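## Task

Check the letter printed under each box sitting on the desk. Move the box marked C onto the counter and leave every other box on the desk. At the end the utility cart must be standing upright and the robot must neither have toppled nor be leaning. A placement that holds only because the robot is still gripping or propping it is not counted.

## Robot and tools

ROBOT. A Hello Robot Stretch 4, about 1.6 m tall, with one arm. It has an omni-wheel base (rim within 0.23 m of the base origin), a vertical mast carrying a lift, a telescoping arm that reaches forward, a three-joint wrist (yaw, pitch, roll) and a two-finger gripper made of bendable steel strips. A loose object may occasionally get a brief external shove.

FRAMES. Base frame: origin on the floor below the base centre, x ahead, y to the left, z up. hand_pose is reported in this frame and marks a point between the open fingertips; with all wrist joints at 0 its axes line up with the base frame. The printed value may be slightly off. The odometry frame is where the base frame was when the scene began. base_odometry counts wheel rotation only, so slipping shows up as travel; heading runs -3.142 to 3.142, positive to the left.

execute_actions. Argument "actions" is a list holding a single action, or empty (then it only reports state and images). Optional "cameras": a list from head_camera, head_left_camera, head_right_camera, wrist_camera, or "all"; omitted or null means all, [] means none. An action contains "base", "joints" or both, plus optional "pace" and "contact_limits"; alternatively just {"end_of_arm": "enable_torque"}, which re-powers wrist or gripper motors that shut off. Parts of one action start at once but may finish at different times.
- "base": exactly one relative move from where the base last reported itself. translate_m: straight drive in metres, forward positive, -2 to 2. strafe_m: sideways metres, left positive, -2 to 2. rotate_rad: turn in place, counter-clockwise (left) positive, -3.2 to 3.2.
- "joints": absolute targets keyed by name. lift_m 0 to 1.2 m; arm_m 0 to 0.55 m extension; wrist_yaw_rad -1.134 to 4.276 (0 points ahead, positive turns left, 3.14 folded back, above 3.4 the arm may obstruct); wrist_pitch_rad -1.117 to 4.259 (0 level, 1.57 pointing down); wrist_roll_rad -1.117 to 4.259 (0 puts both fingers level; positive turns clockwise when viewed from behind); gripper_m -0.038 to 0.141, the fingertip gap in metres (negative squeezes the tips together). Done tolerances: lift and arm ±0.004, yaw and roll ±0.02, pitch ±0.05, gripper ±0.004. Out-of-range joint targets are clamped and flagged; any other bad value or unknown key rejects the call with no motion.
- "pace": "slow", "default", "fast" or "max" (base up to 0.1/0.3/0.4/0.6 m/s and 1/2/3/4 rad/s). With the lift above 0.2 base speed is reduced, down to 0.3 m/s and 1 rad/s at 1.2.
- "contact_limits": only {"arm_m": value}, 0 (gentlest) to 0.75 (firmest), default 0.5.
A joint or the base you leave out may keep straining toward an earlier target without this showing in its status. If a result reports a stop, the rest of that reply's moving calls in the scene are skipped.

wait: {"seconds": 0 to 10}; commands nothing, returns state and images. zoom_image: {"camera": name, "region": [x0, y0, x1, y1]} in pixels from the top-left of that camera's latest full image, at most 504 by 504. read_manual: only returns licence texts. finished_scene: {"scene": current number}; irreversible, reports success and gives the next task. Answering without any tool call ends everything.

UNFOLDING. At scene start, one action with lift_m 0.4 and wrist_yaw_rad 0 opens the wrist out.

CAMERAS. head_camera sits atop the mast facing forward and downward; turn the base to aim it. head_left_camera and head_right_camera are fisheyes beside it, angled more steeply, showing base and arm. wrist_camera looks along the fingers, tips near the bottom of its image. The letters are on box bottoms, so a box must be lifted or tilted to read them.

RESULT LINES. base_status and joint_status describe how each motion ended: "done" (for the base, wheels turned as ordered, slip included); "off_target" (stopped short, may still push); "contact_stop_at_<key>" (met resistance; that part then goes slack); "limit_stop_at_<name>", e.g. own_body (self-collision guard) or tilt (lean over 6 degrees: lift, arm, wheels go limp until it eases); "torque_fault" (wrist or gripper motor overloaded and went limp; send enable_torque). on_its_own lists unrequested behaviour; "held at" there is a held target, not a measured position. lidar_m: 12 ranges in metres, 30-degree sectors starting dead ahead and going counter-clockwise (4th left, 7th behind, 10th right); "-" is nothing seen or closer than 0.25 m; glass and thin legs may be missed. wrist_depth_mm: 7x7 grid of median depths, 100 to 2000 mm, read from the top left. turned_by_wheels versus turned_by_imu differing by over ~0.1 rad means a collision or slip, and heading error is about their difference. base_tilt gives forward and right lean in degrees with a fixed bias up to ~1.5. motor_effort is percent of maximum, positive toward higher joint values, peak in brackets; wheels positive means turning right. A loaded level gripper shifts wrist_pitch effort away from 0.

GRIPPING. Command a gap smaller than the object; going further under squeezes harder and pulls it toward the wrist. Position and "done" don't confirm a hold; a firm squeeze at gap 0 or above shows in gripper effort. Raise the lift if fingertips jam on a surface.

AVOID. Driving or turning with over 1 kg held and arm_m above 0.2, especially at fast paces (tip-over). Sustained pushes or pulls, worse with the gripper high or a high contact limit. Pitching up below -0.2 while rolled below -0.4 or above 4 (self-collision). Holding over ~2 kg with a level wrist (torque fault). Dropping boxes, slamming, hard contact, knocking over the cart, and leaving the robot tilted or a box resting on the gripper.

Each tool is called after "Emit:" by a JSON object that holds its "op" and its "data".

## Session

Emit:
{"op": "execute_actions", "data": {"actions": []}}

Scene clock: 0.00 s.
base_odometry: x=+0.000 y=+0.000 heading=+0.000 (m, m, rad; odometry frame)
turned_by_wheels: +0.000 (rad since the last result)
turned_by_imu: +0.000 (rad since the last result)
base_tilt: forward=+0.8 right=+0.2 (deg)
lidar_m: 1.36 1.25 1.29 2.03 1.88 1.54 1.72 2.04 2.11 1.98 1.51 1.54
base_status: not commanded
joint_positions: lift_m=+0.143 arm_m=+0.002 wrist_yaw_rad=+3.121 wrist_pitch_rad=-0.015 wrist_roll_rad=+0.018 gripper_m=+0.057
joint_status: not commanded
motor_effort: lift_m=+21 arm_m=-1 wrist_yaw_rad=+1 wrist_pitch_rad=-8 wrist_roll_rad=-1 gripper_m=-7 wheel_0=+0 wheel_1=+1 wheel_2=+0 (%)
hand_pose: x=-0.1142 y=+0.0933 z=+0.3251 quat_wxyz=(+0.010, +0.008, +0.009, +1.000) (m; base frame)
wrist_depth_mm: - 137 - - - 1808 1576 / - 133 - - - 1863 1576 / - 129 206 - - 1863 1576 / 114 137 290 - - 1808 1618 / 1756 - - - 1808 1756 1576 / 1205 1229 191 1205 195 1160 1118 / 820 798 809 119 798 759 788
pictures: head_camera, head_left_camera, head_right_camera, wrist_camera
Images, in order (width x height): head_camera 420x560, head_left_camera 420x672, head_right_camera 420x672, wrist_camera 616x392.

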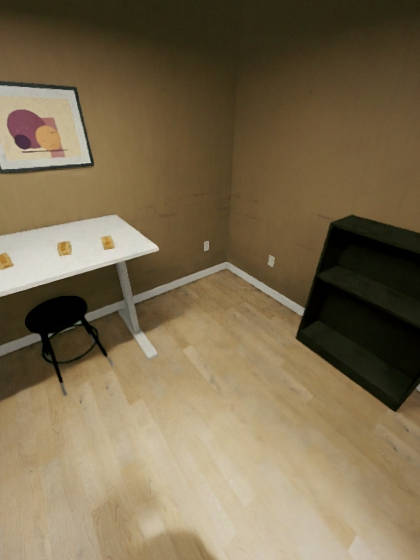

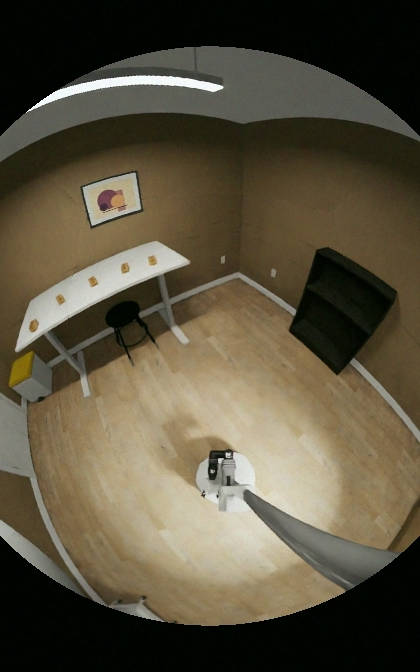

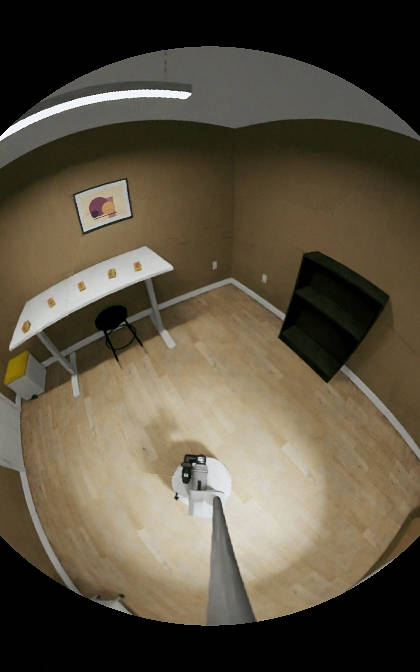

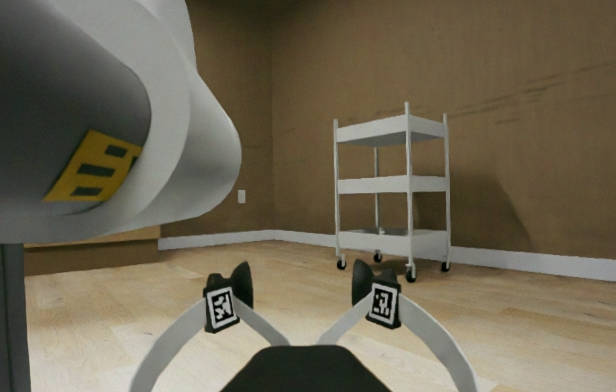

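Emit:
{"op": "execute_actions", "data": {"actions": [{"base":{"rotate_rad":0.68},"joints":{"lift_m":0.8,"wrist_yaw_rad":0,"gripper_m":0.12}}], "cameras": ["head_camera","wrist_camera"]}}

Emit:
{"op": "execute_actions", "data": {"actions": [{"base":{"translate_m":0.6}}], "cameras": ["head_camera","wrist_camera"]}}

Scene clock: 8.57 s.
base_odometry: x=+0.000 y=+0.000 heading=+0.679 (m, m, rad; odometry frame)
turned_by_wheels: +0.679 (rad since the last result)
turned_by_imu: +0.676 (rad since the last result)
base_tilt: forward=+0.8 right=+0.2 (deg)
lidar_m: 1.24 1.34 1.95 1.89 1.54 2.13 2.06 2.21 1.88 1.51 1.61 1.31
base_status: done
joint_positions: lift_m=+0.800 arm_m=+0.002 wrist_yaw_rad=+0.000 wrist_pitch_rad=-0.015 wrist_roll_rad=+0.018 gripper_m=+0.120
joint_status: all done
motor_effort: lift_m=+26(25) arm_m=-1(1) wrist_yaw_rad=-1(5) wrist_pitch_rad=-9(9) wrist_roll_rad=+0(0) gripper_m=+0(2) wheel_0=-3(8) wheel_1=-3(7) wheel_2=-3(9) (%)
hand_pose: x=+0.4609 y=-0.0874 z=+0.9821 quat_wxyz=(+1.000, +0.009, -0.007, +0.000) (m; base frame)
wrist_depth_mm: 1808 1808 1863 1808 1756 1756 1808 / 1808 1808 1808 1808 1808 1756 1756 / 1863 1808 1808 1863 1808 1808 1756 / 1808 1808 1863 1808 1863 1808 1756 / 1808 1863 1808 1808 1808 1808 1756 / 1808 1464 1808 1808 213 1808 1808 / 1756 1618 1808 117 1808 1708 1756
pictures: head_camera, wrist_camera
Images, in order (width x height): head_camera 420x560, wrist_camera 616x392.

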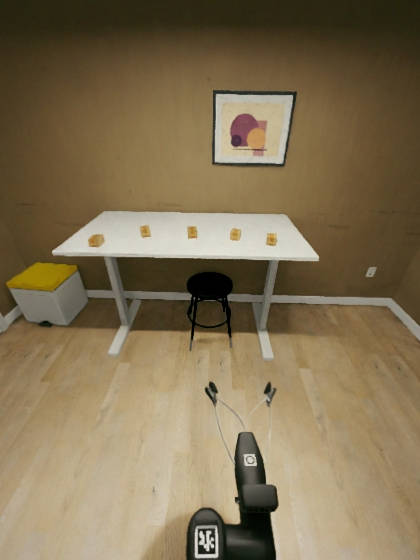

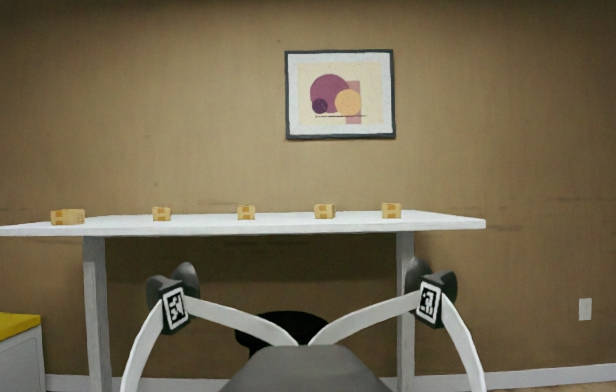

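Scene clock: 12.07 s.
base_odometry: x=+0.467 y=+0.377 heading=+0.680 (m, m, rad; odometry frame)
turned_by_wheels: +0.000 (rad since the last result)
turned_by_imu: -0.004 (rad since the last result)
base_tilt: forward=+0.7 right=+0.1 (deg)
lidar_m: 0.66 0.70 1.00 1.84 1.89 1.95 2.66 2.57 1.59 1.53 1.96 0.70
base_status: done
joint_positions: lift_m=+0.800 arm_m=+0.002 wrist_yaw_rad=+0.000 wrist_pitch_rad=-0.015 wrist_roll_rad=+0.018 gripper_m=+0.120
joint_status: not commanded
motor_effort: lift_m=+25(25) arm_m=-1(1) wrist_yaw_rad=+0(0) wrist_pitch_rad=-8(7) wrist_roll_rad=+0(1) gripper_m=-3(1) wheel_0=+3(8) wheel_1=+4(9) wheel_2=-2(13) (%)
hand_pose: x=+0.4609 y=-0.0874 z=+0.9822 quat_wxyz=(+1.000, +0.009, -0.007, +0.000) (m; base frame)
wrist_depth_mm: 1229 1229 1229 1205 1182 1229 1205 / 1229 1229 1229 1205 1205 1229 1229 / 1229 1205 1229 1229 1229 1229 1205 / 1229 1255 1205 1229 1229 1205 1205 / 544 539 535 521 504 477 559 / 1255 1229 1229 1229 213 798 1229 / 1255 1229 1229 117 1229 1008 1229
pictures: head_camera, wrist_camera
Images, in order (width x height): head_camera 420x560, wrist_camera 616x392.

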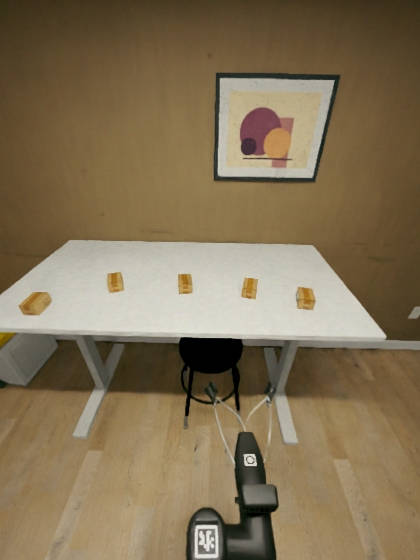

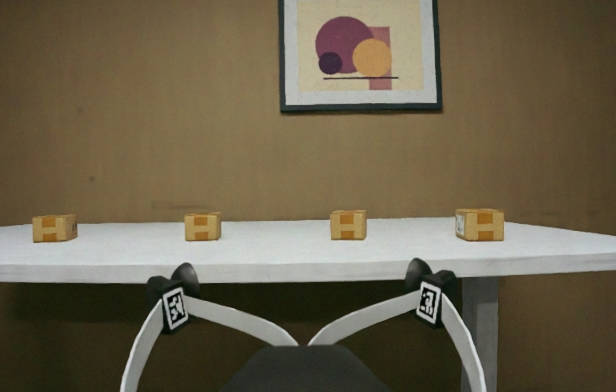

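Emit:
{"op": "execute_actions", "data": {"actions": [{"base":{"strafe_m":-0.085},"joints":{"lift_m":0.93,"wrist_pitch_rad":0.4,"arm_m":0.1}}], "cameras": []}}

Emit:
{"op": "execute_actions", "data": {"actions": [{"base":{"translate_m":0.2},"joints":{"arm_m":0.2}}], "cameras": ["head_camera","wrist_camera"]}}

Scene clock: 20.93 s.
base_odometry: x=+0.520 y=+0.311 heading=+0.680 (m, m, rad; odometry frame)
turned_by_wheels: +0.000 (rad since the last result)
turned_by_imu: -0.002 (rad since the last result)
base_tilt: forward=+0.8 right=+0.2 (deg)
lidar_m: 0.65 0.70 1.00 1.95 1.94 2.06 2.67 2.46 1.51 1.44 1.89 0.68
base_status: done
joint_positions: lift_m=+0.930 arm_m=+0.099 wrist_yaw_rad=+0.000 wrist_pitch_rad=+0.402 wrist_roll_rad=+0.018 gripper_m=+0.120
joint_status: all done
motor_effort: lift_m=+26(25) arm_m=+5(7) wrist_yaw_rad=+1(0) wrist_pitch_rad=-7(8) wrist_roll_rad=-1(1) gripper_m=+1(1) wheel_0=+2(12) wheel_1=-2(12) wheel_2=+0(3) (%)
hand_pose: x=+0.5355 y=-0.0874 z=+0.9949 quat_wxyz=(+0.980, +0.009, +0.200, -0.002) (m; base frame)
wrist_depth_mm: 1008 991 991 1008 1008 1008 1008 / 1060 1042 1060 1078 1060 1078 1042 / 707 609 676 559 668 603 1098 / 449 445 442 439 439 436 430 / 1308 1308 976 1281 375 788 1308 / 1430 1366 759 891 213 1397 1397 / 1308 1281 699 117 1308 1308 1308
pictures: none
No camera images: the call's "cameras" was empty. Leave "cameras" out to get every camera's image.

Scene clock: 23.00 s.
base_odometry: x=+0.675 y=+0.437 heading=+0.680 (m, m, rad; odometry frame)
turned_by_wheels: +0.000 (rad since the last result)
turned_by_imu: -0.002 (rad since the last result)
base_tilt: forward=+0.8 right=+0.1 (deg)
lidar_m: 0.49 0.48 0.71 1.92 2.07 2.10 2.85 2.46 1.51 1.47 0.66 0.47
base_status: done
joint_positions: lift_m=+0.930 arm_m=+0.199 wrist_yaw_rad=+0.000 wrist_pitch_rad=+0.402 wrist_roll_rad=+0.018 gripper_m=+0.120
joint_status: all done
motor_effort: lift_m=+26(26) arm_m=+4(5) wrist_yaw_rad=+0(1) wrist_pitch_rad=-8(9) wrist_roll_rad=-1(1) gripper_m=+1(2) wheel_0=+5(9) wheel_1=+4(9) wheel_2=-3(12) (%)
hand_pose: x=+0.6356 y=-0.0874 z=+0.9948 quat_wxyz=(+0.980, +0.009, +0.200, -0.002) (m; base frame)
wrist_depth_mm: 741 741 741 741 750 741 741 / 768 778 778 778 778 788 788 / 707 691 676 668 661 661 798 / 349 445 439 338 436 433 430 / 310 327 327 266 324 320 289 / 256 247 239 258 213 253 251 / 214 212 221 117 219 209 211
pictures: head_camera, wrist_camera
Images, in order (width x height): head_camera 420x560, wrist_camera 616x392.

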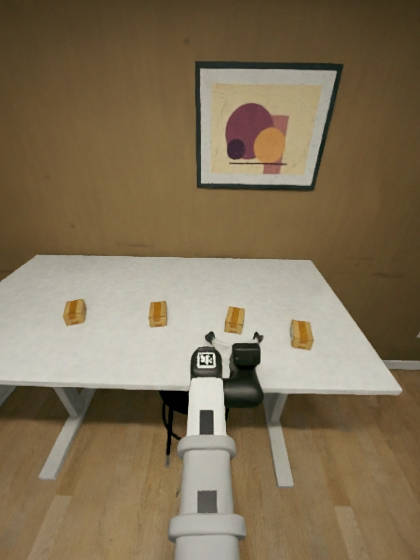

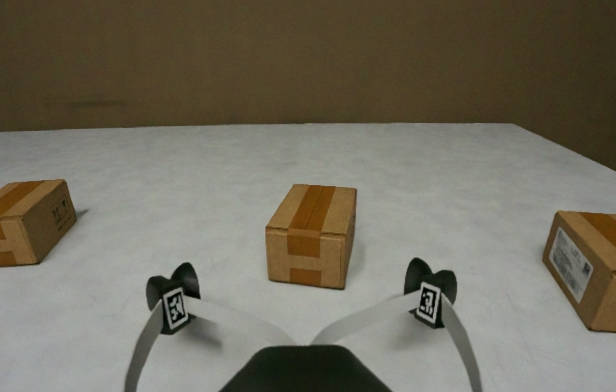

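Emit:
{"op": "execute_actions", "data": {"actions": [{"joints":{"arm_m":0.28,"lift_m":0.925}}], "cameras": ["wrist_camera"]}}

Emit:
{"op": "execute_actions", "data": {"actions": [{"joints":{"gripper_m":0.02}}], "cameras": []}}

Emit:
{"op": "execute_actions", "data": {"actions": [{"joints":{"lift_m":1.03}}], "cameras": []}}

Emit:
{"op": "execute_actions", "data": {"actions": [{"joints":{"wrist_roll_rad":3.14,"wrist_pitch_rad":-0.1}}], "cameras": ["head_camera","wrist_camera"]}}

Scene clock: 31.03 s.
base_odometry: x=+0.675 y=+0.437 heading=+0.680 (m, m, rad; odometry frame)
turned_by_wheels: +0.000 (rad since the last result)
turned_by_imu: -0.002 (rad since the last result)
base_tilt: forward=+0.8 right=+0.2 (deg)
lidar_m: 0.46 0.49 0.69 1.92 2.02 2.11 2.85 2.44 1.54 1.46 0.65 0.49
base_status: not commanded
joint_positions: lift_m=+0.925 arm_m=+0.279 wrist_yaw_rad=+0.000 wrist_pitch_rad=+0.402 wrist_roll_rad=+0.018 gripper_m=+0.120
joint_status: all done
motor_effort: lift_m=+15(26) arm_m=+5(3) wrist_yaw_rad=+0(0) wrist_pitch_rad=-7(8) wrist_roll_rad=-1(0) gripper_m=+0(2) wheel_0=+4(5) wheel_1=+4(4) wheel_2=-3(3) (%)
hand_pose: x=+0.7155 y=-0.0874 z=+0.9907 quat_wxyz=(+0.980, +0.009, +0.200, -0.002) (m; base frame)
wrist_depth_mm: 661 661 668 668 676 661 661 / 707 715 715 715 707 699 699 / 691 676 654 654 647 647 723 / 436 433 430 427 424 421 418 / 319 319 319 227 301 314 312 / 250 241 212 190 196 246 246 / 209 207 216 117 208 204 209
pictures: wrist_camera
Images, in order (width x height): wrist_camera 616x392.

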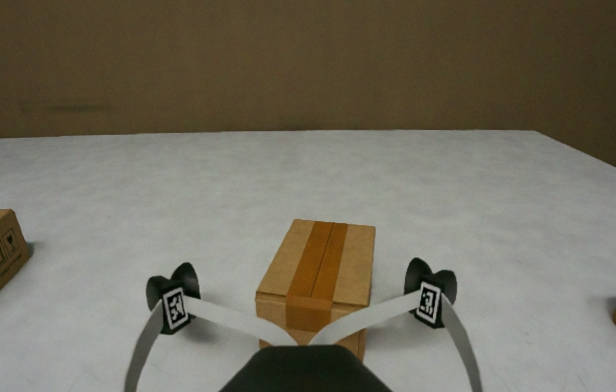

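Scene clock: 32.90 s.
base_odometry: x=+0.675 y=+0.437 heading=+0.680 (m, m, rad; odometry frame)
turned_by_wheels: +0.000 (rad since the last result)
turned_by_imu: -0.001 (rad since the last result)
base_tilt: forward=+0.8 right=+0.1 (deg)
lidar_m: 0.45 0.51 0.68 1.92 2.04 2.09 2.85 2.45 1.53 1.47 0.66 0.47
base_status: not commanded
joint_positions: lift_m=+0.925 arm_m=+0.279 wrist_yaw_rad=+0.000 wrist_pitch_rad=+0.403 wrist_roll_rad=+0.018 gripper_m=+0.020
joint_status: all done
motor_effort: lift_m=+15(15) arm_m=+5(5) wrist_yaw_rad=+1(1) wrist_pitch_rad=-10(10) wrist_roll_rad=-1(0) gripper_m=-20(21) wheel_0=+5(5) wheel_1=+4(4) wheel_2=-3(3) (%)
hand_pose: x=+0.7154 y=-0.0875 z=+0.9905 quat_wxyz=(+0.980, +0.009, +0.200, -0.002) (m; base frame)
wrist_depth_mm: 668 676 676 668 668 668 668 / 699 707 715 707 707 699 707 / 683 668 654 647 640 640 732 / 433 430 427 424 424 421 418 / 317 319 317 219 315 312 309 / 249 251 181 177 185 248 245 / 209 200 208 118 213 198 208
pictures: none
No camera images: the call's "cameras" was empty. Leave "cameras" out to get every camera's image.

Scene clock: 34.37 s.
base_odometry: x=+0.675 y=+0.437 heading=+0.680 (m, m, rad; odometry frame)
turned_by_wheels: +0.000 (rad since the last result)
turned_by_imu: -0.001 (rad since the last result)
base_tilt: forward=+0.8 right=+0.2 (deg)
lidar_m: 0.44 0.47 0.72 1.92 2.06 2.10 2.87 2.44 1.49 1.47 0.64 0.47
base_status: not commanded
joint_positions: lift_m=+1.030 arm_m=+0.279 wrist_yaw_rad=+0.000 wrist_pitch_rad=+0.403 wrist_roll_rad=+0.018 gripper_m=+0.020
joint_status: all done
motor_effort: lift_m=+26(29) arm_m=+5(5) wrist_yaw_rad=+1(1) wrist_pitch_rad=-12(10) wrist_roll_rad=-1(1) gripper_m=-20(19) wheel_0=+5(5) wheel_1=+4(5) wheel_2=-3(4) (%)
hand_pose: x=+0.7154 y=-0.0875 z=+1.0945 quat_wxyz=(+0.980, +0.009, +0.200, -0.002) (m; base frame)
wrist_depth_mm: 668 668 676 668 668 668 668 / 707 707 715 707 699 707 707 / 750 759 759 750 759 759 750 / 691 683 676 683 676 668 778 / 504 504 508 219 504 496 492 / 397 399 180 177 185 394 389 / 317 319 330 118 340 315 330
pictures: none
No camera images: the call's "cameras" was empty. Leave "cameras" out to get every camera's image.

Scene clock: 36.77 s.
base_odometry: x=+0.675 y=+0.437 heading=+0.680 (m, m, rad; odometry frame)
turned_by_wheels: +0.000 (rad since the last result)
turned_by_imu: -0.001 (rad since the last result)
base_tilt: forward=+0.7 right=+0.2 (deg)
lidar_m: 0.44 0.51 0.72 1.90 2.06 2.09 2.87 2.44 1.54 1.47 0.66 0.47
base_status: not commanded
joint_positions: lift_m=+1.030 arm_m=+0.279 wrist_yaw_rad=+0.000 wrist_pitch_rad=-0.096 wrist_roll_rad=+3.139 gripper_m=+0.020
joint_status: all done
motor_effort: lift_m=+26(26) arm_m=+5(5) wrist_yaw_rad=+1(1) wrist_pitch_rad=-10(15) wrist_roll_rad=+1(10) gripper_m=-20(21) wheel_0=+5(4) wheel_1=+4(4) wheel_2=-4(3) (%)
hand_pose: x=+0.7372 y=-0.0874 z=+1.2354 quat_wxyz=(+0.001, +0.999, +0.000, +0.048) (m; base frame)
wrist_depth_mm: 496 508 517 496 517 508 492 / 715 723 723 741 750 750 759 / 723 732 732 741 750 759 759 / 732 741 741 741 759 759 778 / 732 741 750 218 768 778 778 / 741 732 180 177 186 778 798 / 750 741 741 118 778 788 809
pictures: head_camera, wrist_camera
Images, in order (width x height): head_camera 420x560, wrist_camera 616x392.

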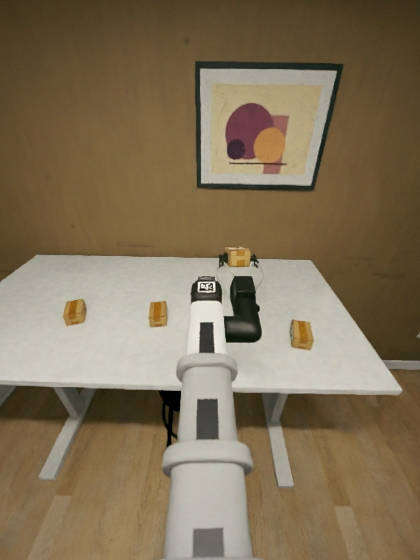

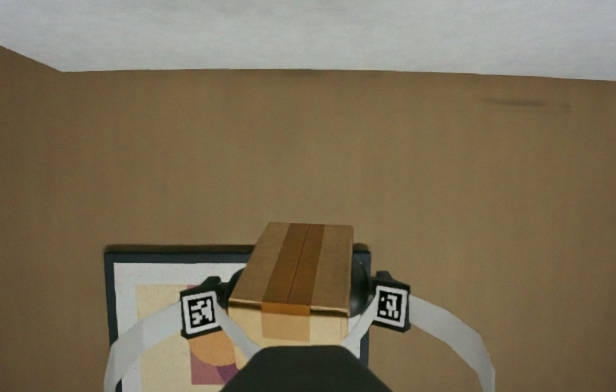

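Emit:
{"op": "execute_actions", "data": {"actions": [{"joints":{"wrist_pitch_rad":-1.0}}], "cameras": ["head_camera"]}}

Scene clock: 41.90 s.
base_odometry: x=+0.675 y=+0.437 heading=+0.680 (m, m, rad; odometry frame)
turned_by_wheels: +0.000 (rad since the last result)
turned_by_imu: -0.002 (rad since the last result)
base_tilt: forward=+0.8 right=+0.2 (deg)
lidar_m: 0.46 0.47 0.72 1.91 2.04 2.07 2.87 2.45 1.51 1.47 0.66 0.49
base_status: not commanded
joint_positions: lift_m=+1.030 arm_m=+0.279 wrist_yaw_rad=+0.000 wrist_pitch_rad=-0.997 wrist_roll_rad=+3.140 gripper_m=+0.020
joint_status: all done
motor_effort: lift_m=+26(26) arm_m=+5(5) wrist_yaw_rad=+1(0) wrist_pitch_rad=-10(16) wrist_roll_rad=+2(0) gripper_m=-18(22) wheel_0=+5(5) wheel_1=+4(4) wheel_2=-2(3) (%)
hand_pose: x=+0.6066 y=-0.0874 z=+1.4501 quat_wxyz=(+0.001, +0.878, -0.001, +0.478) (m; base frame)
wrist_depth_mm: 750 750 750 750 768 788 798 / 854 854 878 891 904 917 904 / 1025 1025 1060 1060 1060 1078 1098 / 1229 1229 1281 1281 1308 1336 1366 / 1308 1308 1308 219 1308 1336 1336 / 1160 1182 181 177 186 1182 1205 / 1098 1060 1118 118 1118 1078 1118
pictures: head_camera
Images, in order (width x height): head_camera 420x560.

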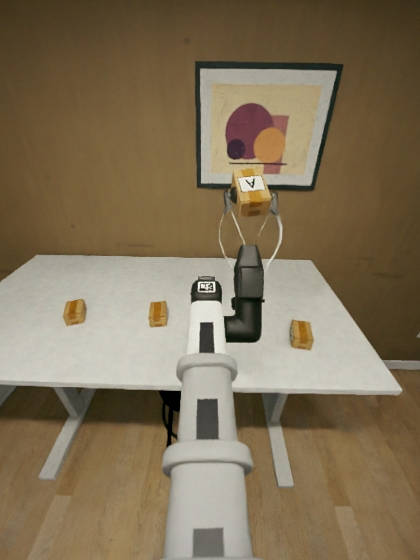

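Emit:
{"op": "execute_actions", "data": {"actions": [{"joints":{"wrist_pitch_rad":0.4,"wrist_roll_rad":0.018}}], "cameras": []}}

Emit:
{"op": "execute_actions", "data": {"actions": [{"joints":{"lift_m":0.927},"pace":"slow"}], "cameras": []}}

Emit:
{"op": "execute_actions", "data": {"actions": [{"joints":{"gripper_m":0.13}}], "cameras": []}}

Emit:
{"op": "execute_actions", "data": {"actions": [{"joints":{"arm_m":0.13}}], "cameras": []}}

Emit:
{"op": "execute_actions", "data": {"actions": [{"base":{"strafe_m":-0.22}}], "cameras": ["wrist_camera"]}}

Scene clock: 51.80 s.
base_odometry: x=+0.675 y=+0.437 heading=+0.680 (m, m, rad; odometry frame)
turned_by_wheels: +0.000 (rad since the last result)
turned_by_imu: -0.002 (rad since the last result)
base_tilt: forward=+0.8 right=+0.2 (deg)
lidar_m: 0.44 0.48 0.70 1.90 2.05 2.11 2.89 2.46 1.51 1.48 0.65 0.46
base_status: not commanded
joint_positions: lift_m=+1.030 arm_m=+0.279 wrist_yaw_rad=+0.000 wrist_pitch_rad=+0.403 wrist_roll_rad=+0.019 gripper_m=+0.020
joint_status: all done
motor_effort: lift_m=+26(26) arm_m=+5(4) wrist_yaw_rad=+1(1) wrist_pitch_rad=-9(12) wrist_roll_rad=-2(4) gripper_m=-23(19) wheel_0=+5(5) wheel_1=+5(4) wheel_2=-2(3) (%)
hand_pose: x=+0.7155 y=-0.0874 z=+1.0946 quat_wxyz=(+0.980, +0.009, +0.200, -0.002) (m; base frame)
wrist_depth_mm: 668 661 668 661 668 668 661 / 707 707 707 707 707 707 699 / 750 750 750 759 750 759 750 / 691 691 683 683 668 668 778 / 504 504 508 219 504 500 492 / 397 402 180 177 185 394 387 / 315 319 330 118 340 315 332
pictures: none
No camera images: the call's "cameras" was empty. Leave "cameras" out to get every camera's image.

Scene clock: 53.53 s.
base_odometry: x=+0.675 y=+0.437 heading=+0.680 (m, m, rad; odometry frame)
turned_by_wheels: +0.000 (rad since the last result)
turned_by_imu: -0.001 (rad since the last result)
base_tilt: forward=+0.7 right=+0.1 (deg)
lidar_m: 0.46 0.50 0.71 1.91 2.08 2.09 2.89 2.42 1.52 1.45 0.66 0.47
base_status: not commanded
joint_positions: lift_m=+0.927 arm_m=+0.279 wrist_yaw_rad=+0.000 wrist_pitch_rad=+0.403 wrist_roll_rad=+0.019 gripper_m=+0.020
joint_status: all done
motor_effort: lift_m=+14(26) arm_m=+5(5) wrist_yaw_rad=+1(1) wrist_pitch_rad=-10(11) wrist_roll_rad=-2(2) gripper_m=-22(21) wheel_0=+5(4) wheel_1=+4(4) wheel_2=-3(4) (%)
hand_pose: x=+0.7154 y=-0.0874 z=+0.9925 quat_wxyz=(+0.980, +0.009, +0.200, -0.002) (m; base frame)
wrist_depth_mm: 668 668 668 668 676 668 668 / 707 707 707 707 707 699 707 / 691 676 661 654 647 640 732 / 439 436 433 427 427 421 421 / 320 322 320 218 319 315 312 / 253 253 181 176 185 251 247 / 211 202 209 118 216 201 208
pictures: none
No camera images: the call's "cameras" was empty. Leave "cameras" out to get every camera's image.

Scene clock: 55.53 s.
base_odometry: x=+0.675 y=+0.437 heading=+0.680 (m, m, rad; odometry frame)
turned_by_wheels: +0.000 (rad since the last result)
turned_by_imu: -0.001 (rad since the last result)
base_tilt: forward=+0.8 right=+0.1 (deg)
lidar_m: 0.44 0.49 0.72 1.92 2.06 2.11 2.89 2.45 1.51 1.48 0.67 0.48
base_status: not commanded
joint_positions: lift_m=+0.927 arm_m=+0.279 wrist_yaw_rad=+0.000 wrist_pitch_rad=+0.403 wrist_roll_rad=+0.019 gripper_m=+0.130
joint_status: all done
motor_effort: lift_m=+14(15) arm_m=+4(5) wrist_yaw_rad=+1(1) wrist_pitch_rad=-10(11) wrist_roll_rad=-2(3) gripper_m=+0(21) wheel_0=+5(4) wheel_1=+4(4) wheel_2=-4(3) (%)
hand_pose: x=+0.7155 y=-0.0874 z=+0.9926 quat_wxyz=(+0.980, +0.009, +0.200, -0.002) (m; base frame)
wrist_depth_mm: 661 668 661 668 668 668 661 / 707 707 707 707 707 707 707 / 699 676 668 654 654 654 732 / 442 436 433 430 430 427 424 / 322 324 324 229 317 317 314 / 253 236 209 190 235 240 249 / 212 209 211 117 216 207 208
pictures: none
No camera images: the call's "cameras" was empty. Leave "cameras" out to get every camera's image.

Scene clock: 57.03 s.
base_odometry: x=+0.675 y=+0.437 heading=+0.680 (m, m, rad; odometry frame)
turned_by_wheels: +0.000 (rad since the last result)
turned_by_imu: -0.001 (rad since the last result)
base_tilt: forward=+0.8 right=+0.1 (deg)
lidar_m: 0.45 0.50 0.69 1.90 2.06 2.09 2.86 2.45 1.53 1.47 0.65 0.50
base_status: not commanded
joint_positions: lift_m=+0.927 arm_m=+0.131 wrist_yaw_rad=+0.000 wrist_pitch_rad=+0.402 wrist_roll_rad=+0.019 gripper_m=+0.130
joint_status: all done
motor_effort: lift_m=+15(15) arm_m=-5(4) wrist_yaw_rad=+1(0) wrist_pitch_rad=-8(10) wrist_roll_rad=-1(1) gripper_m=+3(3) wheel_0=+5(5) wheel_1=+4(4) wheel_2=-3(3) (%)
hand_pose: x=+0.5672 y=-0.0875 z=+0.9927 quat_wxyz=(+0.980, +0.009, +0.200, -0.002) (m; base frame)
wrist_depth_mm: 809 798 809 798 798 798 798 / 842 842 854 842 854 842 842 / 707 691 668 661 654 654 878 / 355 439 436 334 430 427 306 / 324 324 324 322 320 317 281 / 255 235 236 255 234 241 249 / 213 210 219 117 217 208 209
pictures: none
No camera images: the call's "cameras" was empty. Leave "cameras" out to get every camera's image.

Scene clock: 59.07 s.
base_odometry: x=+0.814 y=+0.266 heading=+0.680 (m, m, rad; odometry frame)
turned_by_wheels: +0.000 (rad since the last result)
turned_by_imu: -0.001 (rad since the last result)
base_tilt: forward=+0.8 right=+0.1 (deg)
lidar_m: 0.46 0.47 0.68 2.15 2.21 2.38 2.87 2.16 1.30 1.26 1.68 0.47
base_status: done
joint_positions: lift_m=+0.927 arm_m=+0.131 wrist_yaw_rad=+0.000 wrist_pitch_rad=+0.402 wrist_roll_rad=+0.019 gripper_m=+0.130
joint_status: not commanded
motor_effort: lift_m=+15(15) arm_m=-5(5) wrist_yaw_rad=+1(0) wrist_pitch_rad=-8(6) wrist_roll_rad=-2(2) gripper_m=-1(1) wheel_0=+3(12) wheel_1=-1(12) wheel_2=+0(2) (%)
hand_pose: x=+0.5672 y=-0.0874 z=+0.9927 quat_wxyz=(+0.980, +0.009, +0.200, -0.002) (m; base frame)
wrist_depth_mm: 788 788 788 788 798 798 788 / 842 831 842 842 842 831 831 / 699 676 668 661 661 891 891 / 334 382 436 310 430 430 960 / 324 325 324 263 322 317 315 / 254 236 237 256 234 241 249 / 213 210 219 117 217 208 208
pictures: wrist_camera
Images, in order (width x height): wrist_camera 616x392.

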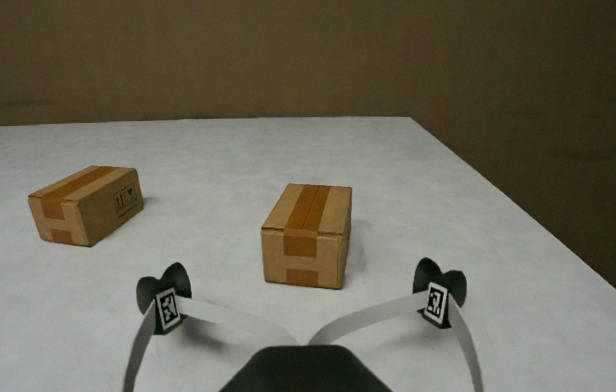

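Emit:
{"op": "execute_actions", "data": {"actions": [{"joints":{"arm_m":0.21}}], "cameras": []}}

Emit:
{"op": "execute_actions", "data": {"actions": [{"joints":{"gripper_m":0.02}}], "cameras": []}}

Emit:
{"op": "execute_actions", "data": {"actions": [{"joints":{"lift_m":0.98}}], "cameras": []}}

Emit:
{"op": "execute_actions", "data": {"actions": [{"joints":{"wrist_roll_rad":3.0,"wrist_pitch_rad":-1,"lift_m":1.02}}], "cameras": ["head_camera"]}}

Emit:
{"op": "execute_actions", "data": {"actions": [{"joints":{"wrist_pitch_rad":0.4,"wrist_roll_rad":0.018}}], "cameras": []}}

Scene clock: 69.47 s.
base_odometry: x=+0.814 y=+0.266 heading=+0.680 (m, m, rad; odometry frame)
turned_by_wheels: +0.000 (rad since the last result)
turned_by_imu: -0.002 (rad since the last result)
base_tilt: forward=+0.8 right=+0.2 (deg)
lidar_m: 0.45 0.47 0.70 2.15 2.28 2.36 2.89 2.18 1.30 1.27 1.67 0.48
base_status: not commanded
joint_positions: lift_m=+0.927 arm_m=+0.209 wrist_yaw_rad=+0.000 wrist_pitch_rad=+0.402 wrist_roll_rad=+0.019 gripper_m=+0.130
joint_status: all done
motor_effort: lift_m=+15(15) arm_m=+5(6) wrist_yaw_rad=+0(1) wrist_pitch_rad=-6(9) wrist_roll_rad=-3(3) gripper_m=-1(1) wheel_0=+2(3) wheel_1=-1(1) wheel_2=+0(0) (%)
hand_pose: x=+0.6455 y=-0.0874 z=+0.9927 quat_wxyz=(+0.980, +0.009, +0.200, -0.002) (m; base frame)
wrist_depth_mm: 723 732 732 723 723 723 723 / 759 768 768 759 768 759 768 / 691 683 668 654 661 809 809 / 427 436 433 433 430 427 866 / 268 322 322 231 319 317 315 / 253 235 236 191 199 241 249 / 212 210 212 117 211 208 208
pictures: none
No camera images: the call's "cameras" was empty. Leave "cameras" out to get every camera's image.

Scene clock: 71.47 s.
base_odometry: x=+0.814 y=+0.266 heading=+0.680 (m, m, rad; odometry frame)
turned_by_wheels: +0.000 (rad since the last result)
turned_by_imu: -0.001 (rad since the last result)
base_tilt: forward=+0.8 right=+0.1 (deg)
lidar_m: 0.48 0.47 0.70 2.15 2.28 2.37 2.89 2.18 1.29 1.25 1.66 0.49
base_status: not commanded
joint_positions: lift_m=+0.927 arm_m=+0.209 wrist_yaw_rad=+0.000 wrist_pitch_rad=+0.403 wrist_roll_rad=+0.019 gripper_m=+0.020
joint_status: all done
motor_effort: lift_m=+15(15) arm_m=+5(5) wrist_yaw_rad=+1(1) wrist_pitch_rad=-9(9) wrist_roll_rad=-2(1) gripper_m=-17(19) wheel_0=+3(3) wheel_1=-1(1) wheel_2=+0(1) (%)
hand_pose: x=+0.6454 y=-0.0874 z=+0.9925 quat_wxyz=(+0.980, +0.009, +0.200, -0.002) (m; base frame)
wrist_depth_mm: 723 723 723 723 723 723 715 / 759 768 768 759 759 759 759 / 691 676 661 661 647 820 820 / 362 436 433 430 427 427 866 / 268 322 322 223 319 317 315 / 252 255 179 176 185 251 248 / 211 202 210 118 216 200 208
pictures: none
No camera images: the call's "cameras" was empty. Leave "cameras" out to get every camera's image.

Scene clock: 72.60 s.
base_odometry: x=+0.814 y=+0.266 heading=+0.680 (m, m, rad; odometry frame)
turned_by_wheels: +0.000 (rad since the last result)
turned_by_imu: +0.000 (rad since the last result)
base_tilt: forward=+0.9 right=+0.2 (deg)
lidar_m: 0.43 0.49 0.67 2.17 2.26 2.42 2.88 2.15 1.30 1.27 1.65 0.48
base_status: not commanded
joint_positions: lift_m=+0.980 arm_m=+0.209 wrist_yaw_rad=+0.000 wrist_pitch_rad=+0.403 wrist_roll_rad=+0.019 gripper_m=+0.020
joint_status: all done
motor_effort: lift_m=+27(25) arm_m=+5(5) wrist_yaw_rad=+1(0) wrist_pitch_rad=-13(11) wrist_roll_rad=-2(2) gripper_m=-21(20) wheel_0=+3(2) wheel_1=-1(1) wheel_2=+0(0) (%)
hand_pose: x=+0.6454 y=-0.0874 z=+1.0445 quat_wxyz=(+0.980, +0.009, +0.200, -0.002) (m; base frame)
wrist_depth_mm: 723 723 723 715 732 723 723 / 768 759 768 778 759 768 759 / 809 798 798 798 798 820 809 / 569 564 564 554 554 854 866 / 343 415 415 222 413 407 931 / 278 317 180 176 185 325 334 / 271 263 272 118 279 259 270
pictures: none
No camera images: the call's "cameras" was empty. Leave "cameras" out to get every camera's image.

Scene clock: 74.93 s.
base_odometry: x=+0.814 y=+0.266 heading=+0.680 (m, m, rad; odometry frame)
turned_by_wheels: +0.000 (rad since the last result)
turned_by_imu: -0.001 (rad since the last result)
base_tilt: forward=+0.8 right=+0.2 (deg)
lidar_m: 0.44 0.50 0.70 2.16 2.25 2.38 2.86 2.16 1.29 1.24 1.64 0.48
base_status: not commanded
joint_positions: lift_m=+1.020 arm_m=+0.209 wrist_yaw_rad=+0.000 wrist_pitch_rad=-0.998 wrist_roll_rad=+2.999 gripper_m=+0.020
joint_status: all done
motor_effort: lift_m=+26(28) arm_m=+4(5) wrist_yaw_rad=+1(1) wrist_pitch_rad=-10(20) wrist_roll_rad=+1(5) gripper_m=-21(21) wheel_0=+3(3) wheel_1=-1(1) wheel_2=+0(0) (%)
hand_pose: x=+0.5365 y=-0.0874 z=+1.4401 quat_wxyz=(+0.062, +0.876, -0.034, +0.477) (m; base frame)
wrist_depth_mm: 891 878 866 809 788 798 788 / 1025 1008 991 960 931 904 891 / 1229 1229 1182 1138 1098 1060 1042 / 1366 1366 1397 1366 1366 1308 1229 / 1229 1255 1281 222 1366 1397 1430 / 1118 1160 179 176 186 1281 1281 / 1060 1060 1098 118 1138 1138 1182
pictures: head_camera
Images, in order (width x height): head_camera 420x560.

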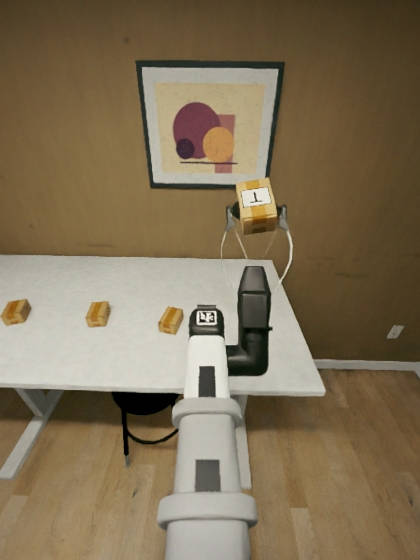

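Scene clock: 77.27 s.
base_odometry: x=+0.814 y=+0.266 heading=+0.680 (m, m, rad; odometry frame)
turned_by_wheels: +0.000 (rad since the last result)
turned_by_imu: -0.001 (rad since the last result)
base_tilt: forward=+0.7 right=+0.2 (deg)
lidar_m: 0.44 0.49 0.69 2.13 2.25 2.38 2.88 2.15 1.30 1.26 1.66 0.48
base_status: not commanded
joint_positions: lift_m=+1.020 arm_m=+0.209 wrist_yaw_rad=+0.000 wrist_pitch_rad=+0.403 wrist_roll_rad=+0.019 gripper_m=+0.020
joint_status: all done
motor_effort: lift_m=+25(26) arm_m=+4(5) wrist_yaw_rad=+1(1) wrist_pitch_rad=-10(10) wrist_roll_rad=-2(5) gripper_m=-20(21) wheel_0=+3(2) wheel_1=-1(1) wheel_2=+0(0) (%)
hand_pose: x=+0.6455 y=-0.0874 z=+1.0846 quat_wxyz=(+0.980, +0.009, +0.200, -0.002) (m; base frame)
wrist_depth_mm: 723 723 723 715 723 723 723 / 768 759 759 768 759 759 759 / 820 809 820 820 820 820 820 / 676 668 654 654 647 866 878 / 488 488 488 222 488 539 931 / 314 345 180 176 185 379 991 / 287 309 320 118 329 304 322
pictures: none
No camera images: the call's "cameras" was empty. Leave "cameras" out to get every camera's image.

Emit:
{"op": "execute_actions", "data": {"actions": [{"joints":{"lift_m":0.929},"pace":"slow"}], "cameras": []}}

Emit:
{"op": "execute_actions", "data": {"actions": [{"joints":{"gripper_m":0.13}}], "cameras": []}}

Emit:
{"op": "execute_actions", "data": {"actions": [{"joints":{"arm_m":0.12}}], "cameras": []}}

Emit:
{"op": "execute_actions", "data": {"actions": [{"base":{"strafe_m":0.495}}], "cameras": ["wrist_camera"]}}

Scene clock: 84.03 s.
base_odometry: x=+0.814 y=+0.266 heading=+0.680 (m, m, rad; odometry frame)
turned_by_wheels: +0.000 (rad since the last result)
turned_by_imu: -0.002 (rad since the last result)
base_tilt: forward=+0.8 right=+0.2 (deg)
lidar_m: 0.46 0.48 0.71 2.12 2.25 2.37 2.89 2.14 1.27 1.26 1.62 0.47
base_status: not commanded
joint_positions: lift_m=+0.929 arm_m=+0.209 wrist_yaw_rad=+0.000 wrist_pitch_rad=+0.403 wrist_roll_rad=+0.019 gripper_m=+0.020
joint_status: all done
motor_effort: lift_m=+15(23) arm_m=+4(4) wrist_yaw_rad=+0(1) wrist_pitch_rad=-11(11) wrist_roll_rad=-2(1) gripper_m=-19(19) wheel_0=+3(3) wheel_1=-1(1) wheel_2=+0(0) (%)
hand_pose: x=+0.6455 y=-0.0874 z=+0.9945 quat_wxyz=(+0.980, +0.009, +0.200, -0.002) (m; base frame)
wrist_depth_mm: 723 723 715 723 723 723 723 / 759 759 768 759 768 759 759 / 699 683 676 668 661 809 820 / 449 442 439 436 430 430 866 / 268 322 325 223 322 319 317 / 255 257 179 175 185 253 250 / 213 205 213 118 218 202 210
pictures: none
No camera images: the call's "cameras" was empty. Leave "cameras" out to get every camera's image.

Scene clock: 86.03 s.
base_odometry: x=+0.814 y=+0.266 heading=+0.680 (m, m, rad; odometry frame)
turned_by_wheels: +0.000 (rad since the last result)
turned_by_imu: -0.001 (rad since the last result)
base_tilt: forward=+0.7 right=+0.1 (deg)
lidar_m: 0.46 0.48 0.68 2.14 2.26 2.40 2.89 2.15 1.28 1.25 1.66 0.45
base_status: not commanded
joint_positions: lift_m=+0.929 arm_m=+0.209 wrist_yaw_rad=+0.000 wrist_pitch_rad=+0.403 wrist_roll_rad=+0.019 gripper_m=+0.130
joint_status: all done
motor_effort: lift_m=+15(14) arm_m=+5(5) wrist_yaw_rad=+1(1) wrist_pitch_rad=-8(11) wrist_roll_rad=-2(2) gripper_m=+0(20) wheel_0=+3(3) wheel_1=-1(1) wheel_2=+0(0) (%)
hand_pose: x=+0.6455 y=-0.0874 z=+0.9946 quat_wxyz=(+0.980, +0.009, +0.200, -0.002) (m; base frame)
wrist_depth_mm: 715 732 723 723 732 723 723 / 759 768 759 768 768 768 759 / 707 683 676 668 654 809 820 / 445 442 439 439 436 433 866 / 268 322 327 235 324 320 319 / 255 237 209 189 236 243 251 / 215 212 214 117 219 209 210
pictures: none
No camera images: the call's "cameras" was empty. Leave "cameras" out to get every camera's image.

Scene clock: 87.27 s.
base_odometry: x=+0.814 y=+0.266 heading=+0.680 (m, m, rad; odometry frame)
turned_by_wheels: +0.000 (rad since the last result)
turned_by_imu: -0.001 (rad since the last result)
base_tilt: forward=+0.8 right=+0.2 (deg)
lidar_m: 0.46 0.47 0.69 2.13 2.26 2.39 2.86 2.16 1.30 1.25 1.65 0.48
base_status: not commanded
joint_positions: lift_m=+0.929 arm_m=+0.121 wrist_yaw_rad=+0.000 wrist_pitch_rad=+0.402 wrist_roll_rad=+0.019 gripper_m=+0.130
joint_status: all done
motor_effort: lift_m=+15(15) arm_m=-5(4) wrist_yaw_rad=+1(0) wrist_pitch_rad=-7(9) wrist_roll_rad=-2(1) gripper_m=-2(0) wheel_0=+3(2) wheel_1=-1(1) wheel_2=+0(0) (%)
hand_pose: x=+0.5572 y=-0.0875 z=+0.9947 quat_wxyz=(+0.980, +0.009, +0.200, -0.002) (m; base frame)
wrist_depth_mm: 798 798 798 798 798 798 798 / 842 842 854 854 842 842 842 / 707 691 676 668 661 904 904 / 345 384 442 340 439 436 960 / 327 329 327 273 324 320 334 / 257 237 239 259 237 244 252 / 215 212 222 117 220 210 211
pictures: none
No camera images: the call's "cameras" was empty. Leave "cameras" out to get every camera's image.

Scene clock: 90.23 s.
base_odometry: x=+0.502 y=+0.650 heading=+0.680 (m, m, rad; odometry frame)
turned_by_wheels: +0.000 (rad since the last result)
turned_by_imu: -0.001 (rad since the last result)
base_tilt: forward=+0.8 right=+0.1 (deg)
lidar_m: 0.47 0.50 0.70 1.65 1.77 1.92 2.86 2.86 1.81 1.76 0.66 0.52
base_status: done
joint_positions: lift_m=+0.929 arm_m=+0.121 wrist_yaw_rad=+0.000 wrist_pitch_rad=+0.402 wrist_roll_rad=+0.019 gripper_m=+0.130
joint_status: not commanded
motor_effort: lift_m=+15(15) arm_m=-5(5) wrist_yaw_rad=+1(1) wrist_pitch_rad=-7(10) wrist_roll_rad=-3(3) gripper_m=-2(1) wheel_0=-3(13) wheel_1=+4(11) wheel_2=+0(0) (%)
hand_pose: x=+0.5572 y=-0.0874 z=+0.9947 quat_wxyz=(+0.980, +0.009, +0.200, -0.002) (m; base frame)
wrist_depth_mm: 820 820 820 820 820 831 820 / 866 878 866 878 866 866 866 / 707 691 676 668 668 668 661 / 379 445 442 375 436 430 353 / 327 329 327 327 324 322 317 / 257 238 239 258 238 244 252 / 214 213 222 117 220 211 211
pictures: wrist_camera
Images, in order (width x height): wrist_camera 616x392.

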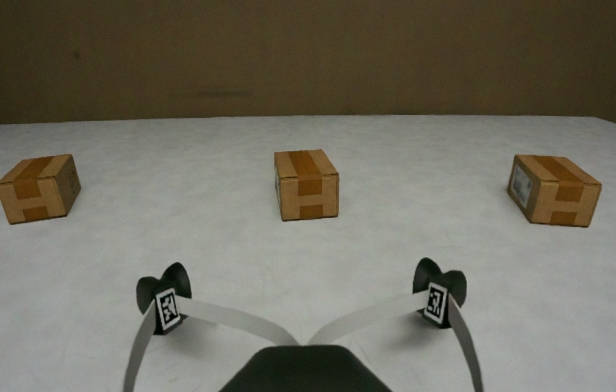

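Emit:
{"op": "execute_actions", "data": {"actions": [{"joints":{"arm_m":0.315,"lift_m":0.926}}], "cameras": []}}

Emit:
{"op": "execute_actions", "data": {"actions": [{"joints":{"gripper_m":0.02}}], "cameras": []}}

Emit:
{"op": "execute_actions", "data": {"actions": [{"joints":{"lift_m":0.98}}], "cameras": []}}

Emit:
{"op": "execute_actions", "data": {"actions": [{"joints":{"wrist_roll_rad":3.0,"wrist_pitch_rad":-1,"lift_m":1.02}}], "cameras": ["head_camera"]}}

Emit:
{"op": "execute_actions", "data": {"actions": [{"joints":{"wrist_pitch_rad":0.4,"wrist_roll_rad":0.018}}], "cameras": []}}

Scene clock: 103.73 s.
base_odometry: x=+0.502 y=+0.650 heading=+0.680 (m, m, rad; odometry frame)
turned_by_wheels: +0.000 (rad since the last result)
turned_by_imu: -0.002 (rad since the last result)
base_tilt: forward=+0.7 right=+0.1 (deg)
lidar_m: 0.48 0.50 0.73 1.65 1.76 1.92 2.86 2.80 1.78 1.77 0.68 0.50
base_status: not commanded
joint_positions: lift_m=+0.926 arm_m=+0.314 wrist_yaw_rad=+0.000 wrist_pitch_rad=+0.402 wrist_roll_rad=+0.019 gripper_m=+0.130
joint_status: all done
motor_effort: lift_m=+15(14) arm_m=+5(4) wrist_yaw_rad=+0(1) wrist_pitch_rad=-9(7) wrist_roll_rad=-3(1) gripper_m=-1(3) wheel_0=-3(3) wheel_1=+4(4) wheel_2=+0(0) (%)
hand_pose: x=+0.7505 y=-0.0874 z=+0.9918 quat_wxyz=(+0.980, +0.009, +0.200, -0.002) (m; base frame)
wrist_depth_mm: 647 647 654 647 654 647 640 / 683 683 683 683 683 691 676 / 707 676 668 654 647 647 654 / 439 436 430 427 427 424 421 / 322 322 320 229 317 314 310 / 252 233 235 187 194 238 247 / 211 208 217 117 208 206 207
pictures: none
No camera images: the call's "cameras" was empty. Leave "cameras" out to get every camera's image.

Scene clock: 105.73 s.
base_odometry: x=+0.502 y=+0.650 heading=+0.680 (m, m, rad; odometry frame)
turned_by_wheels: +0.000 (rad since the last result)
turned_by_imu: -0.001 (rad since the last result)
base_tilt: forward=+0.7 right=+0.1 (deg)
lidar_m: 0.46 0.50 0.72 1.63 1.78 1.91 2.86 2.81 1.82 1.75 0.66 0.49
base_status: not commanded
joint_positions: lift_m=+0.926 arm_m=+0.314 wrist_yaw_rad=+0.000 wrist_pitch_rad=+0.403 wrist_roll_rad=+0.019 gripper_m=+0.020
joint_status: all done
motor_effort: lift_m=+15(15) arm_m=+5(5) wrist_yaw_rad=+1(1) wrist_pitch_rad=-11(9) wrist_roll_rad=-1(2) gripper_m=-19(23) wheel_0=-3(3) wheel_1=+4(4) wheel_2=+0(0) (%)
hand_pose: x=+0.7504 y=-0.0875 z=+0.9914 quat_wxyz=(+0.980, +0.009, +0.200, -0.002) (m; base frame)
wrist_depth_mm: 647 647 647 640 654 640 647 / 683 683 691 683 683 683 676 / 683 668 654 654 647 647 647 / 436 433 430 424 424 421 418 / 319 319 319 220 317 312 310 / 251 252 182 177 182 248 246 / 210 200 208 117 207 203 209
pictures: none
No camera images: the call's "cameras" was empty. Leave "cameras" out to get every camera's image.

Scene clock: 106.87 s.
base_odometry: x=+0.502 y=+0.650 heading=+0.680 (m, m, rad; odometry frame)
turned_by_wheels: +0.000 (rad since the last result)
turned_by_imu: +0.000 (rad since the last result)
base_tilt: forward=+0.8 right=+0.1 (deg)
lidar_m: 0.47 0.49 0.74 1.65 1.76 1.92 2.86 2.86 1.80 1.76 0.69 0.49
base_status: not commanded
joint_positions: lift_m=+0.979 arm_m=+0.314 wrist_yaw_rad=+0.000 wrist_pitch_rad=+0.404 wrist_roll_rad=+0.019 gripper_m=+0.020
joint_status: all done
motor_effort: lift_m=+26(27) arm_m=+5(5) wrist_yaw_rad=+1(1) wrist_pitch_rad=-10(11) wrist_roll_rad=-2(2) gripper_m=-19(19) wheel_0=-3(3) wheel_1=+4(5) wheel_2=+0(0) (%)
hand_pose: x=+0.7503 y=-0.0875 z=+1.0444 quat_wxyz=(+0.980, +0.009, +0.200, -0.002) (m; base frame)
wrist_depth_mm: 640 647 654 647 647 647 647 / 683 683 691 683 691 683 683 / 732 723 715 723 723 715 715 / 569 569 559 554 549 549 544 / 415 415 413 220 413 407 404 / 327 329 182 177 182 324 320 / 273 262 271 117 271 265 267
pictures: none
No camera images: the call's "cameras" was empty. Leave "cameras" out to get every camera's image.

Scene clock: 109.20 s.
base_odometry: x=+0.502 y=+0.650 heading=+0.680 (m, m, rad; odometry frame)
turned_by_wheels: +0.000 (rad since the last result)
turned_by_imu: -0.001 (rad since the last result)
base_tilt: forward=+0.7 right=+0.2 (deg)
lidar_m: 0.45 0.50 0.72 1.66 1.78 1.94 2.86 2.80 1.80 1.75 0.66 0.49
base_status: not commanded
joint_positions: lift_m=+1.020 arm_m=+0.314 wrist_yaw_rad=+0.000 wrist_pitch_rad=-0.997 wrist_roll_rad=+2.999 gripper_m=+0.020
joint_status: all done
motor_effort: lift_m=+26(30) arm_m=+4(5) wrist_yaw_rad=+1(1) wrist_pitch_rad=-11(20) wrist_roll_rad=+1(5) gripper_m=-19(21) wheel_0=-3(3) wheel_1=+4(4) wheel_2=+0(0) (%)
hand_pose: x=+0.6416 y=-0.0874 z=+1.4401 quat_wxyz=(+0.062, +0.876, -0.034, +0.477) (m; base frame)
wrist_depth_mm: 759 759 750 741 741 715 707 / 917 904 891 866 842 820 788 / 1098 1078 1060 1025 991 960 931 / 1336 1336 1281 1255 1229 1160 1118 / 1255 1255 1308 219 1366 1397 1366 / 1138 1160 182 177 182 1255 1281 / 1025 1042 1098 117 1138 1160 1182
pictures: head_camera
Images, in order (width x height): head_camera 420x560.

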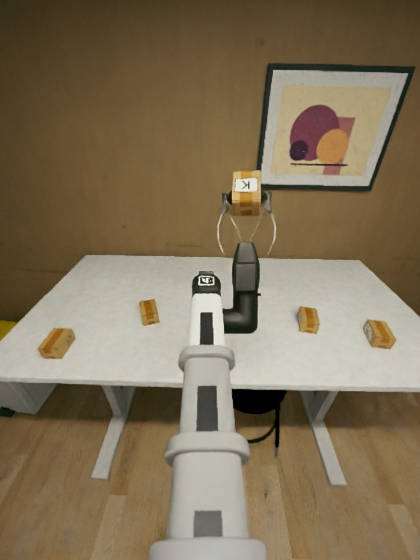

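Scene clock: 111.53 s.
base_odometry: x=+0.502 y=+0.650 heading=+0.680 (m, m, rad; odometry frame)
turned_by_wheels: +0.000 (rad since the last result)
turned_by_imu: -0.001 (rad since the last result)
base_tilt: forward=+0.8 right=+0.1 (deg)
lidar_m: 0.46 0.50 0.72 1.65 1.78 1.89 2.87 2.83 1.79 1.75 0.68 0.48
base_status: not commanded
joint_positions: lift_m=+1.020 arm_m=+0.314 wrist_yaw_rad=+0.000 wrist_pitch_rad=+0.403 wrist_roll_rad=+0.019 gripper_m=+0.020
joint_status: all done
motor_effort: lift_m=+26(26) arm_m=+4(5) wrist_yaw_rad=+1(1) wrist_pitch_rad=-11(12) wrist_roll_rad=-2(8) gripper_m=-20(20) wheel_0=-3(3) wheel_1=+4(4) wheel_2=+0(0) (%)
hand_pose: x=+0.7505 y=-0.0874 z=+1.0845 quat_wxyz=(+0.980, +0.009, +0.200, -0.002) (m; base frame)
wrist_depth_mm: 647 654 647 647 647 640 647 / 683 683 691 691 683 683 683 / 732 732 723 732 741 723 723 / 668 661 654 647 647 640 640 / 484 488 488 220 480 480 473 / 382 387 182 177 182 382 377 / 320 307 320 117 317 312 319
pictures: none
No camera images: the call's "cameras" was empty. Leave "cameras" out to get every camera's image.

Emit:
{"op": "execute_actions", "data": {"actions": [{"joints":{"lift_m":0.928},"pace":"slow"}], "cameras": []}}

Emit:
{"op": "execute_actions", "data": {"actions": [{"joints":{"gripper_m":0.14}}], "cameras": []}}

Emit:
{"op": "execute_actions", "data": {"actions": [{"joints":{"arm_m":0.22}}], "cameras": []}}

Emit:
{"op": "execute_actions", "data": {"actions": [{"base":{"strafe_m":0.3}}], "cameras": ["wrist_camera","head_camera"]}}

Scene clock: 119.70 s.
base_odometry: x=+0.502 y=+0.650 heading=+0.680 (m, m, rad; odometry frame)
turned_by_wheels: +0.000 (rad since the last result)
turned_by_imu: -0.002 (rad since the last result)
base_tilt: forward=+0.8 right=+0.2 (deg)
lidar_m: 0.46 0.50 0.75 1.64 1.78 1.92 2.86 2.85 1.81 1.75 0.69 0.48
base_status: not commanded
joint_positions: lift_m=+0.928 arm_m=+0.314 wrist_yaw_rad=+0.000 wrist_pitch_rad=+0.403 wrist_roll_rad=+0.019 gripper_m=+0.020
joint_status: all done
motor_effort: lift_m=+15(23) arm_m=+4(5) wrist_yaw_rad=+0(0) wrist_pitch_rad=-10(11) wrist_roll_rad=-2(2) gripper_m=-19(21) wheel_0=-3(3) wheel_1=+4(4) wheel_2=+0(0) (%)
hand_pose: x=+0.7504 y=-0.0874 z=+0.9934 quat_wxyz=(+0.980, +0.009, +0.200, -0.002) (m; base frame)
wrist_depth_mm: 647 647 647 647 647 647 640 / 683 683 691 676 691 683 683 / 707 676 661 661 640 647 647 / 442 439 433 430 430 424 421 / 322 322 322 220 320 317 312 / 254 254 182 178 182 252 248 / 212 202 211 117 210 206 208
pictures: none
No camera images: the call's "cameras" was empty. Leave "cameras" out to get every camera's image.

Scene clock: 121.87 s.
base_odometry: x=+0.502 y=+0.650 heading=+0.680 (m, m, rad; odometry frame)
turned_by_wheels: +0.000 (rad since the last result)
turned_by_imu: -0.001 (rad since the last result)
base_tilt: forward=+0.8 right=+0.2 (deg)
lidar_m: 0.46 0.50 0.73 1.64 1.76 1.90 2.85 2.82 1.79 1.76 0.69 0.50
base_status: not commanded
joint_positions: lift_m=+0.928 arm_m=+0.314 wrist_yaw_rad=+0.000 wrist_pitch_rad=+0.403 wrist_roll_rad=+0.019 gripper_m=+0.140
joint_status: all done
motor_effort: lift_m=+15(15) arm_m=+4(4) wrist_yaw_rad=+1(1) wrist_pitch_rad=-9(11) wrist_roll_rad=-2(2) gripper_m=+0(19) wheel_0=-3(3) wheel_1=+4(4) wheel_2=+0(0) (%)
hand_pose: x=+0.7505 y=-0.0874 z=+0.9936 quat_wxyz=(+0.980, +0.009, +0.200, -0.002) (m; base frame)
wrist_depth_mm: 647 654 654 647 647 647 647 / 691 691 683 691 683 691 683 / 707 683 668 661 661 654 654 / 442 439 436 433 430 430 424 / 324 325 324 231 320 319 315 / 254 236 238 188 213 240 250 / 212 211 211 118 216 208 210
pictures: none
No camera images: the call's "cameras" was empty. Leave "cameras" out to get every camera's image.

Scene clock: 123.13 s.
base_odometry: x=+0.502 y=+0.650 heading=+0.680 (m, m, rad; odometry frame)
turned_by_wheels: +0.000 (rad since the last result)
turned_by_imu: -0.001 (rad since the last result)
base_tilt: forward=+0.8 right=+0.2 (deg)
lidar_m: 0.48 0.49 0.72 1.65 1.77 1.93 2.87 2.84 1.79 1.76 0.66 0.51
base_status: not commanded
joint_positions: lift_m=+0.928 arm_m=+0.221 wrist_yaw_rad=+0.000 wrist_pitch_rad=+0.402 wrist_roll_rad=+0.019 gripper_m=+0.140
joint_status: all done
motor_effort: lift_m=+15(15) arm_m=-5(3) wrist_yaw_rad=+1(0) wrist_pitch_rad=-11(9) wrist_roll_rad=-2(2) gripper_m=+0(2) wheel_0=-3(3) wheel_1=+4(4) wheel_2=+0(0) (%)
hand_pose: x=+0.6572 y=-0.0874 z=+0.9937 quat_wxyz=(+0.980, +0.009, +0.200, -0.002) (m; base frame)
wrist_depth_mm: 723 732 741 732 732 732 732 / 778 778 768 778 778 768 768 / 707 683 668 668 661 654 654 / 442 439 436 336 433 430 427 / 324 324 325 281 320 319 315 / 255 236 247 257 236 241 250 / 213 211 220 118 217 209 210
pictures: none
No camera images: the call's "cameras" was empty. Leave "cameras" out to get every camera's image.

Scene clock: 125.47 s.
base_odometry: x=+0.314 y=+0.883 heading=+0.680 (m, m, rad; odometry frame)
turned_by_wheels: +0.000 (rad since the last result)
turned_by_imu: -0.001 (rad since the last result)
base_tilt: forward=+0.8 right=+0.2 (deg)
lidar_m: 0.50 0.51 1.24 1.36 1.43 1.76 2.89 2.99 2.10 2.02 0.68 0.50
base_status: done
joint_positions: lift_m=+0.928 arm_m=+0.221 wrist_yaw_rad=+0.000 wrist_pitch_rad=+0.402 wrist_roll_rad=+0.019 gripper_m=+0.140
joint_status: not commanded
motor_effort: lift_m=+15(15) arm_m=-5(5) wrist_yaw_rad=+0(1) wrist_pitch_rad=-9(7) wrist_roll_rad=-2(1) gripper_m=+0(2) wheel_0=-3(11) wheel_1=+4(13) wheel_2=+0(0) (%)
hand_pose: x=+0.6572 y=-0.0874 z=+0.9937 quat_wxyz=(+0.980, +0.009, +0.200, -0.002) (m; base frame)
wrist_depth_mm: 741 732 741 741 741 741 741 / 778 788 778 778 788 778 788 / 820 683 668 661 661 661 661 / 442 439 436 314 433 427 375 / 325 325 324 293 322 319 315 / 255 236 247 258 235 241 250 / 213 211 221 118 219 209 209
pictures: head_camera, wrist_camera
Images, in order (width x height): head_camera 420x560, wrist_camera 616x392.

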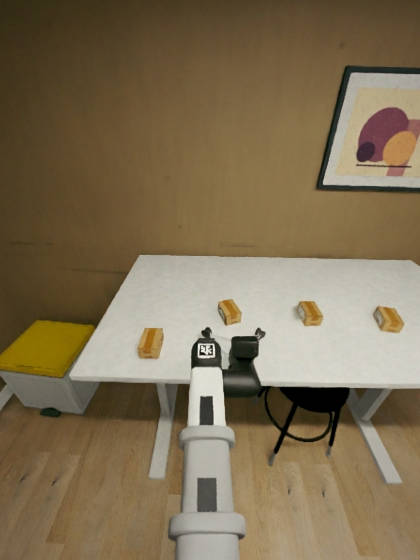

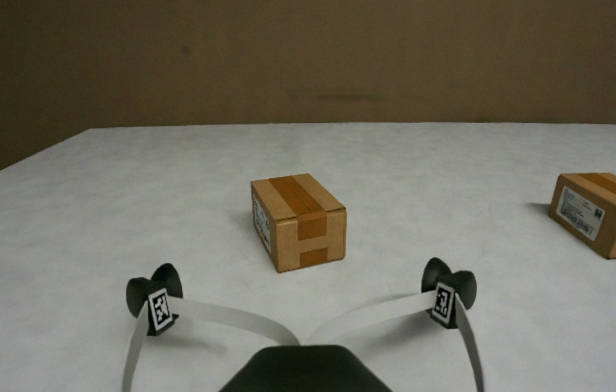

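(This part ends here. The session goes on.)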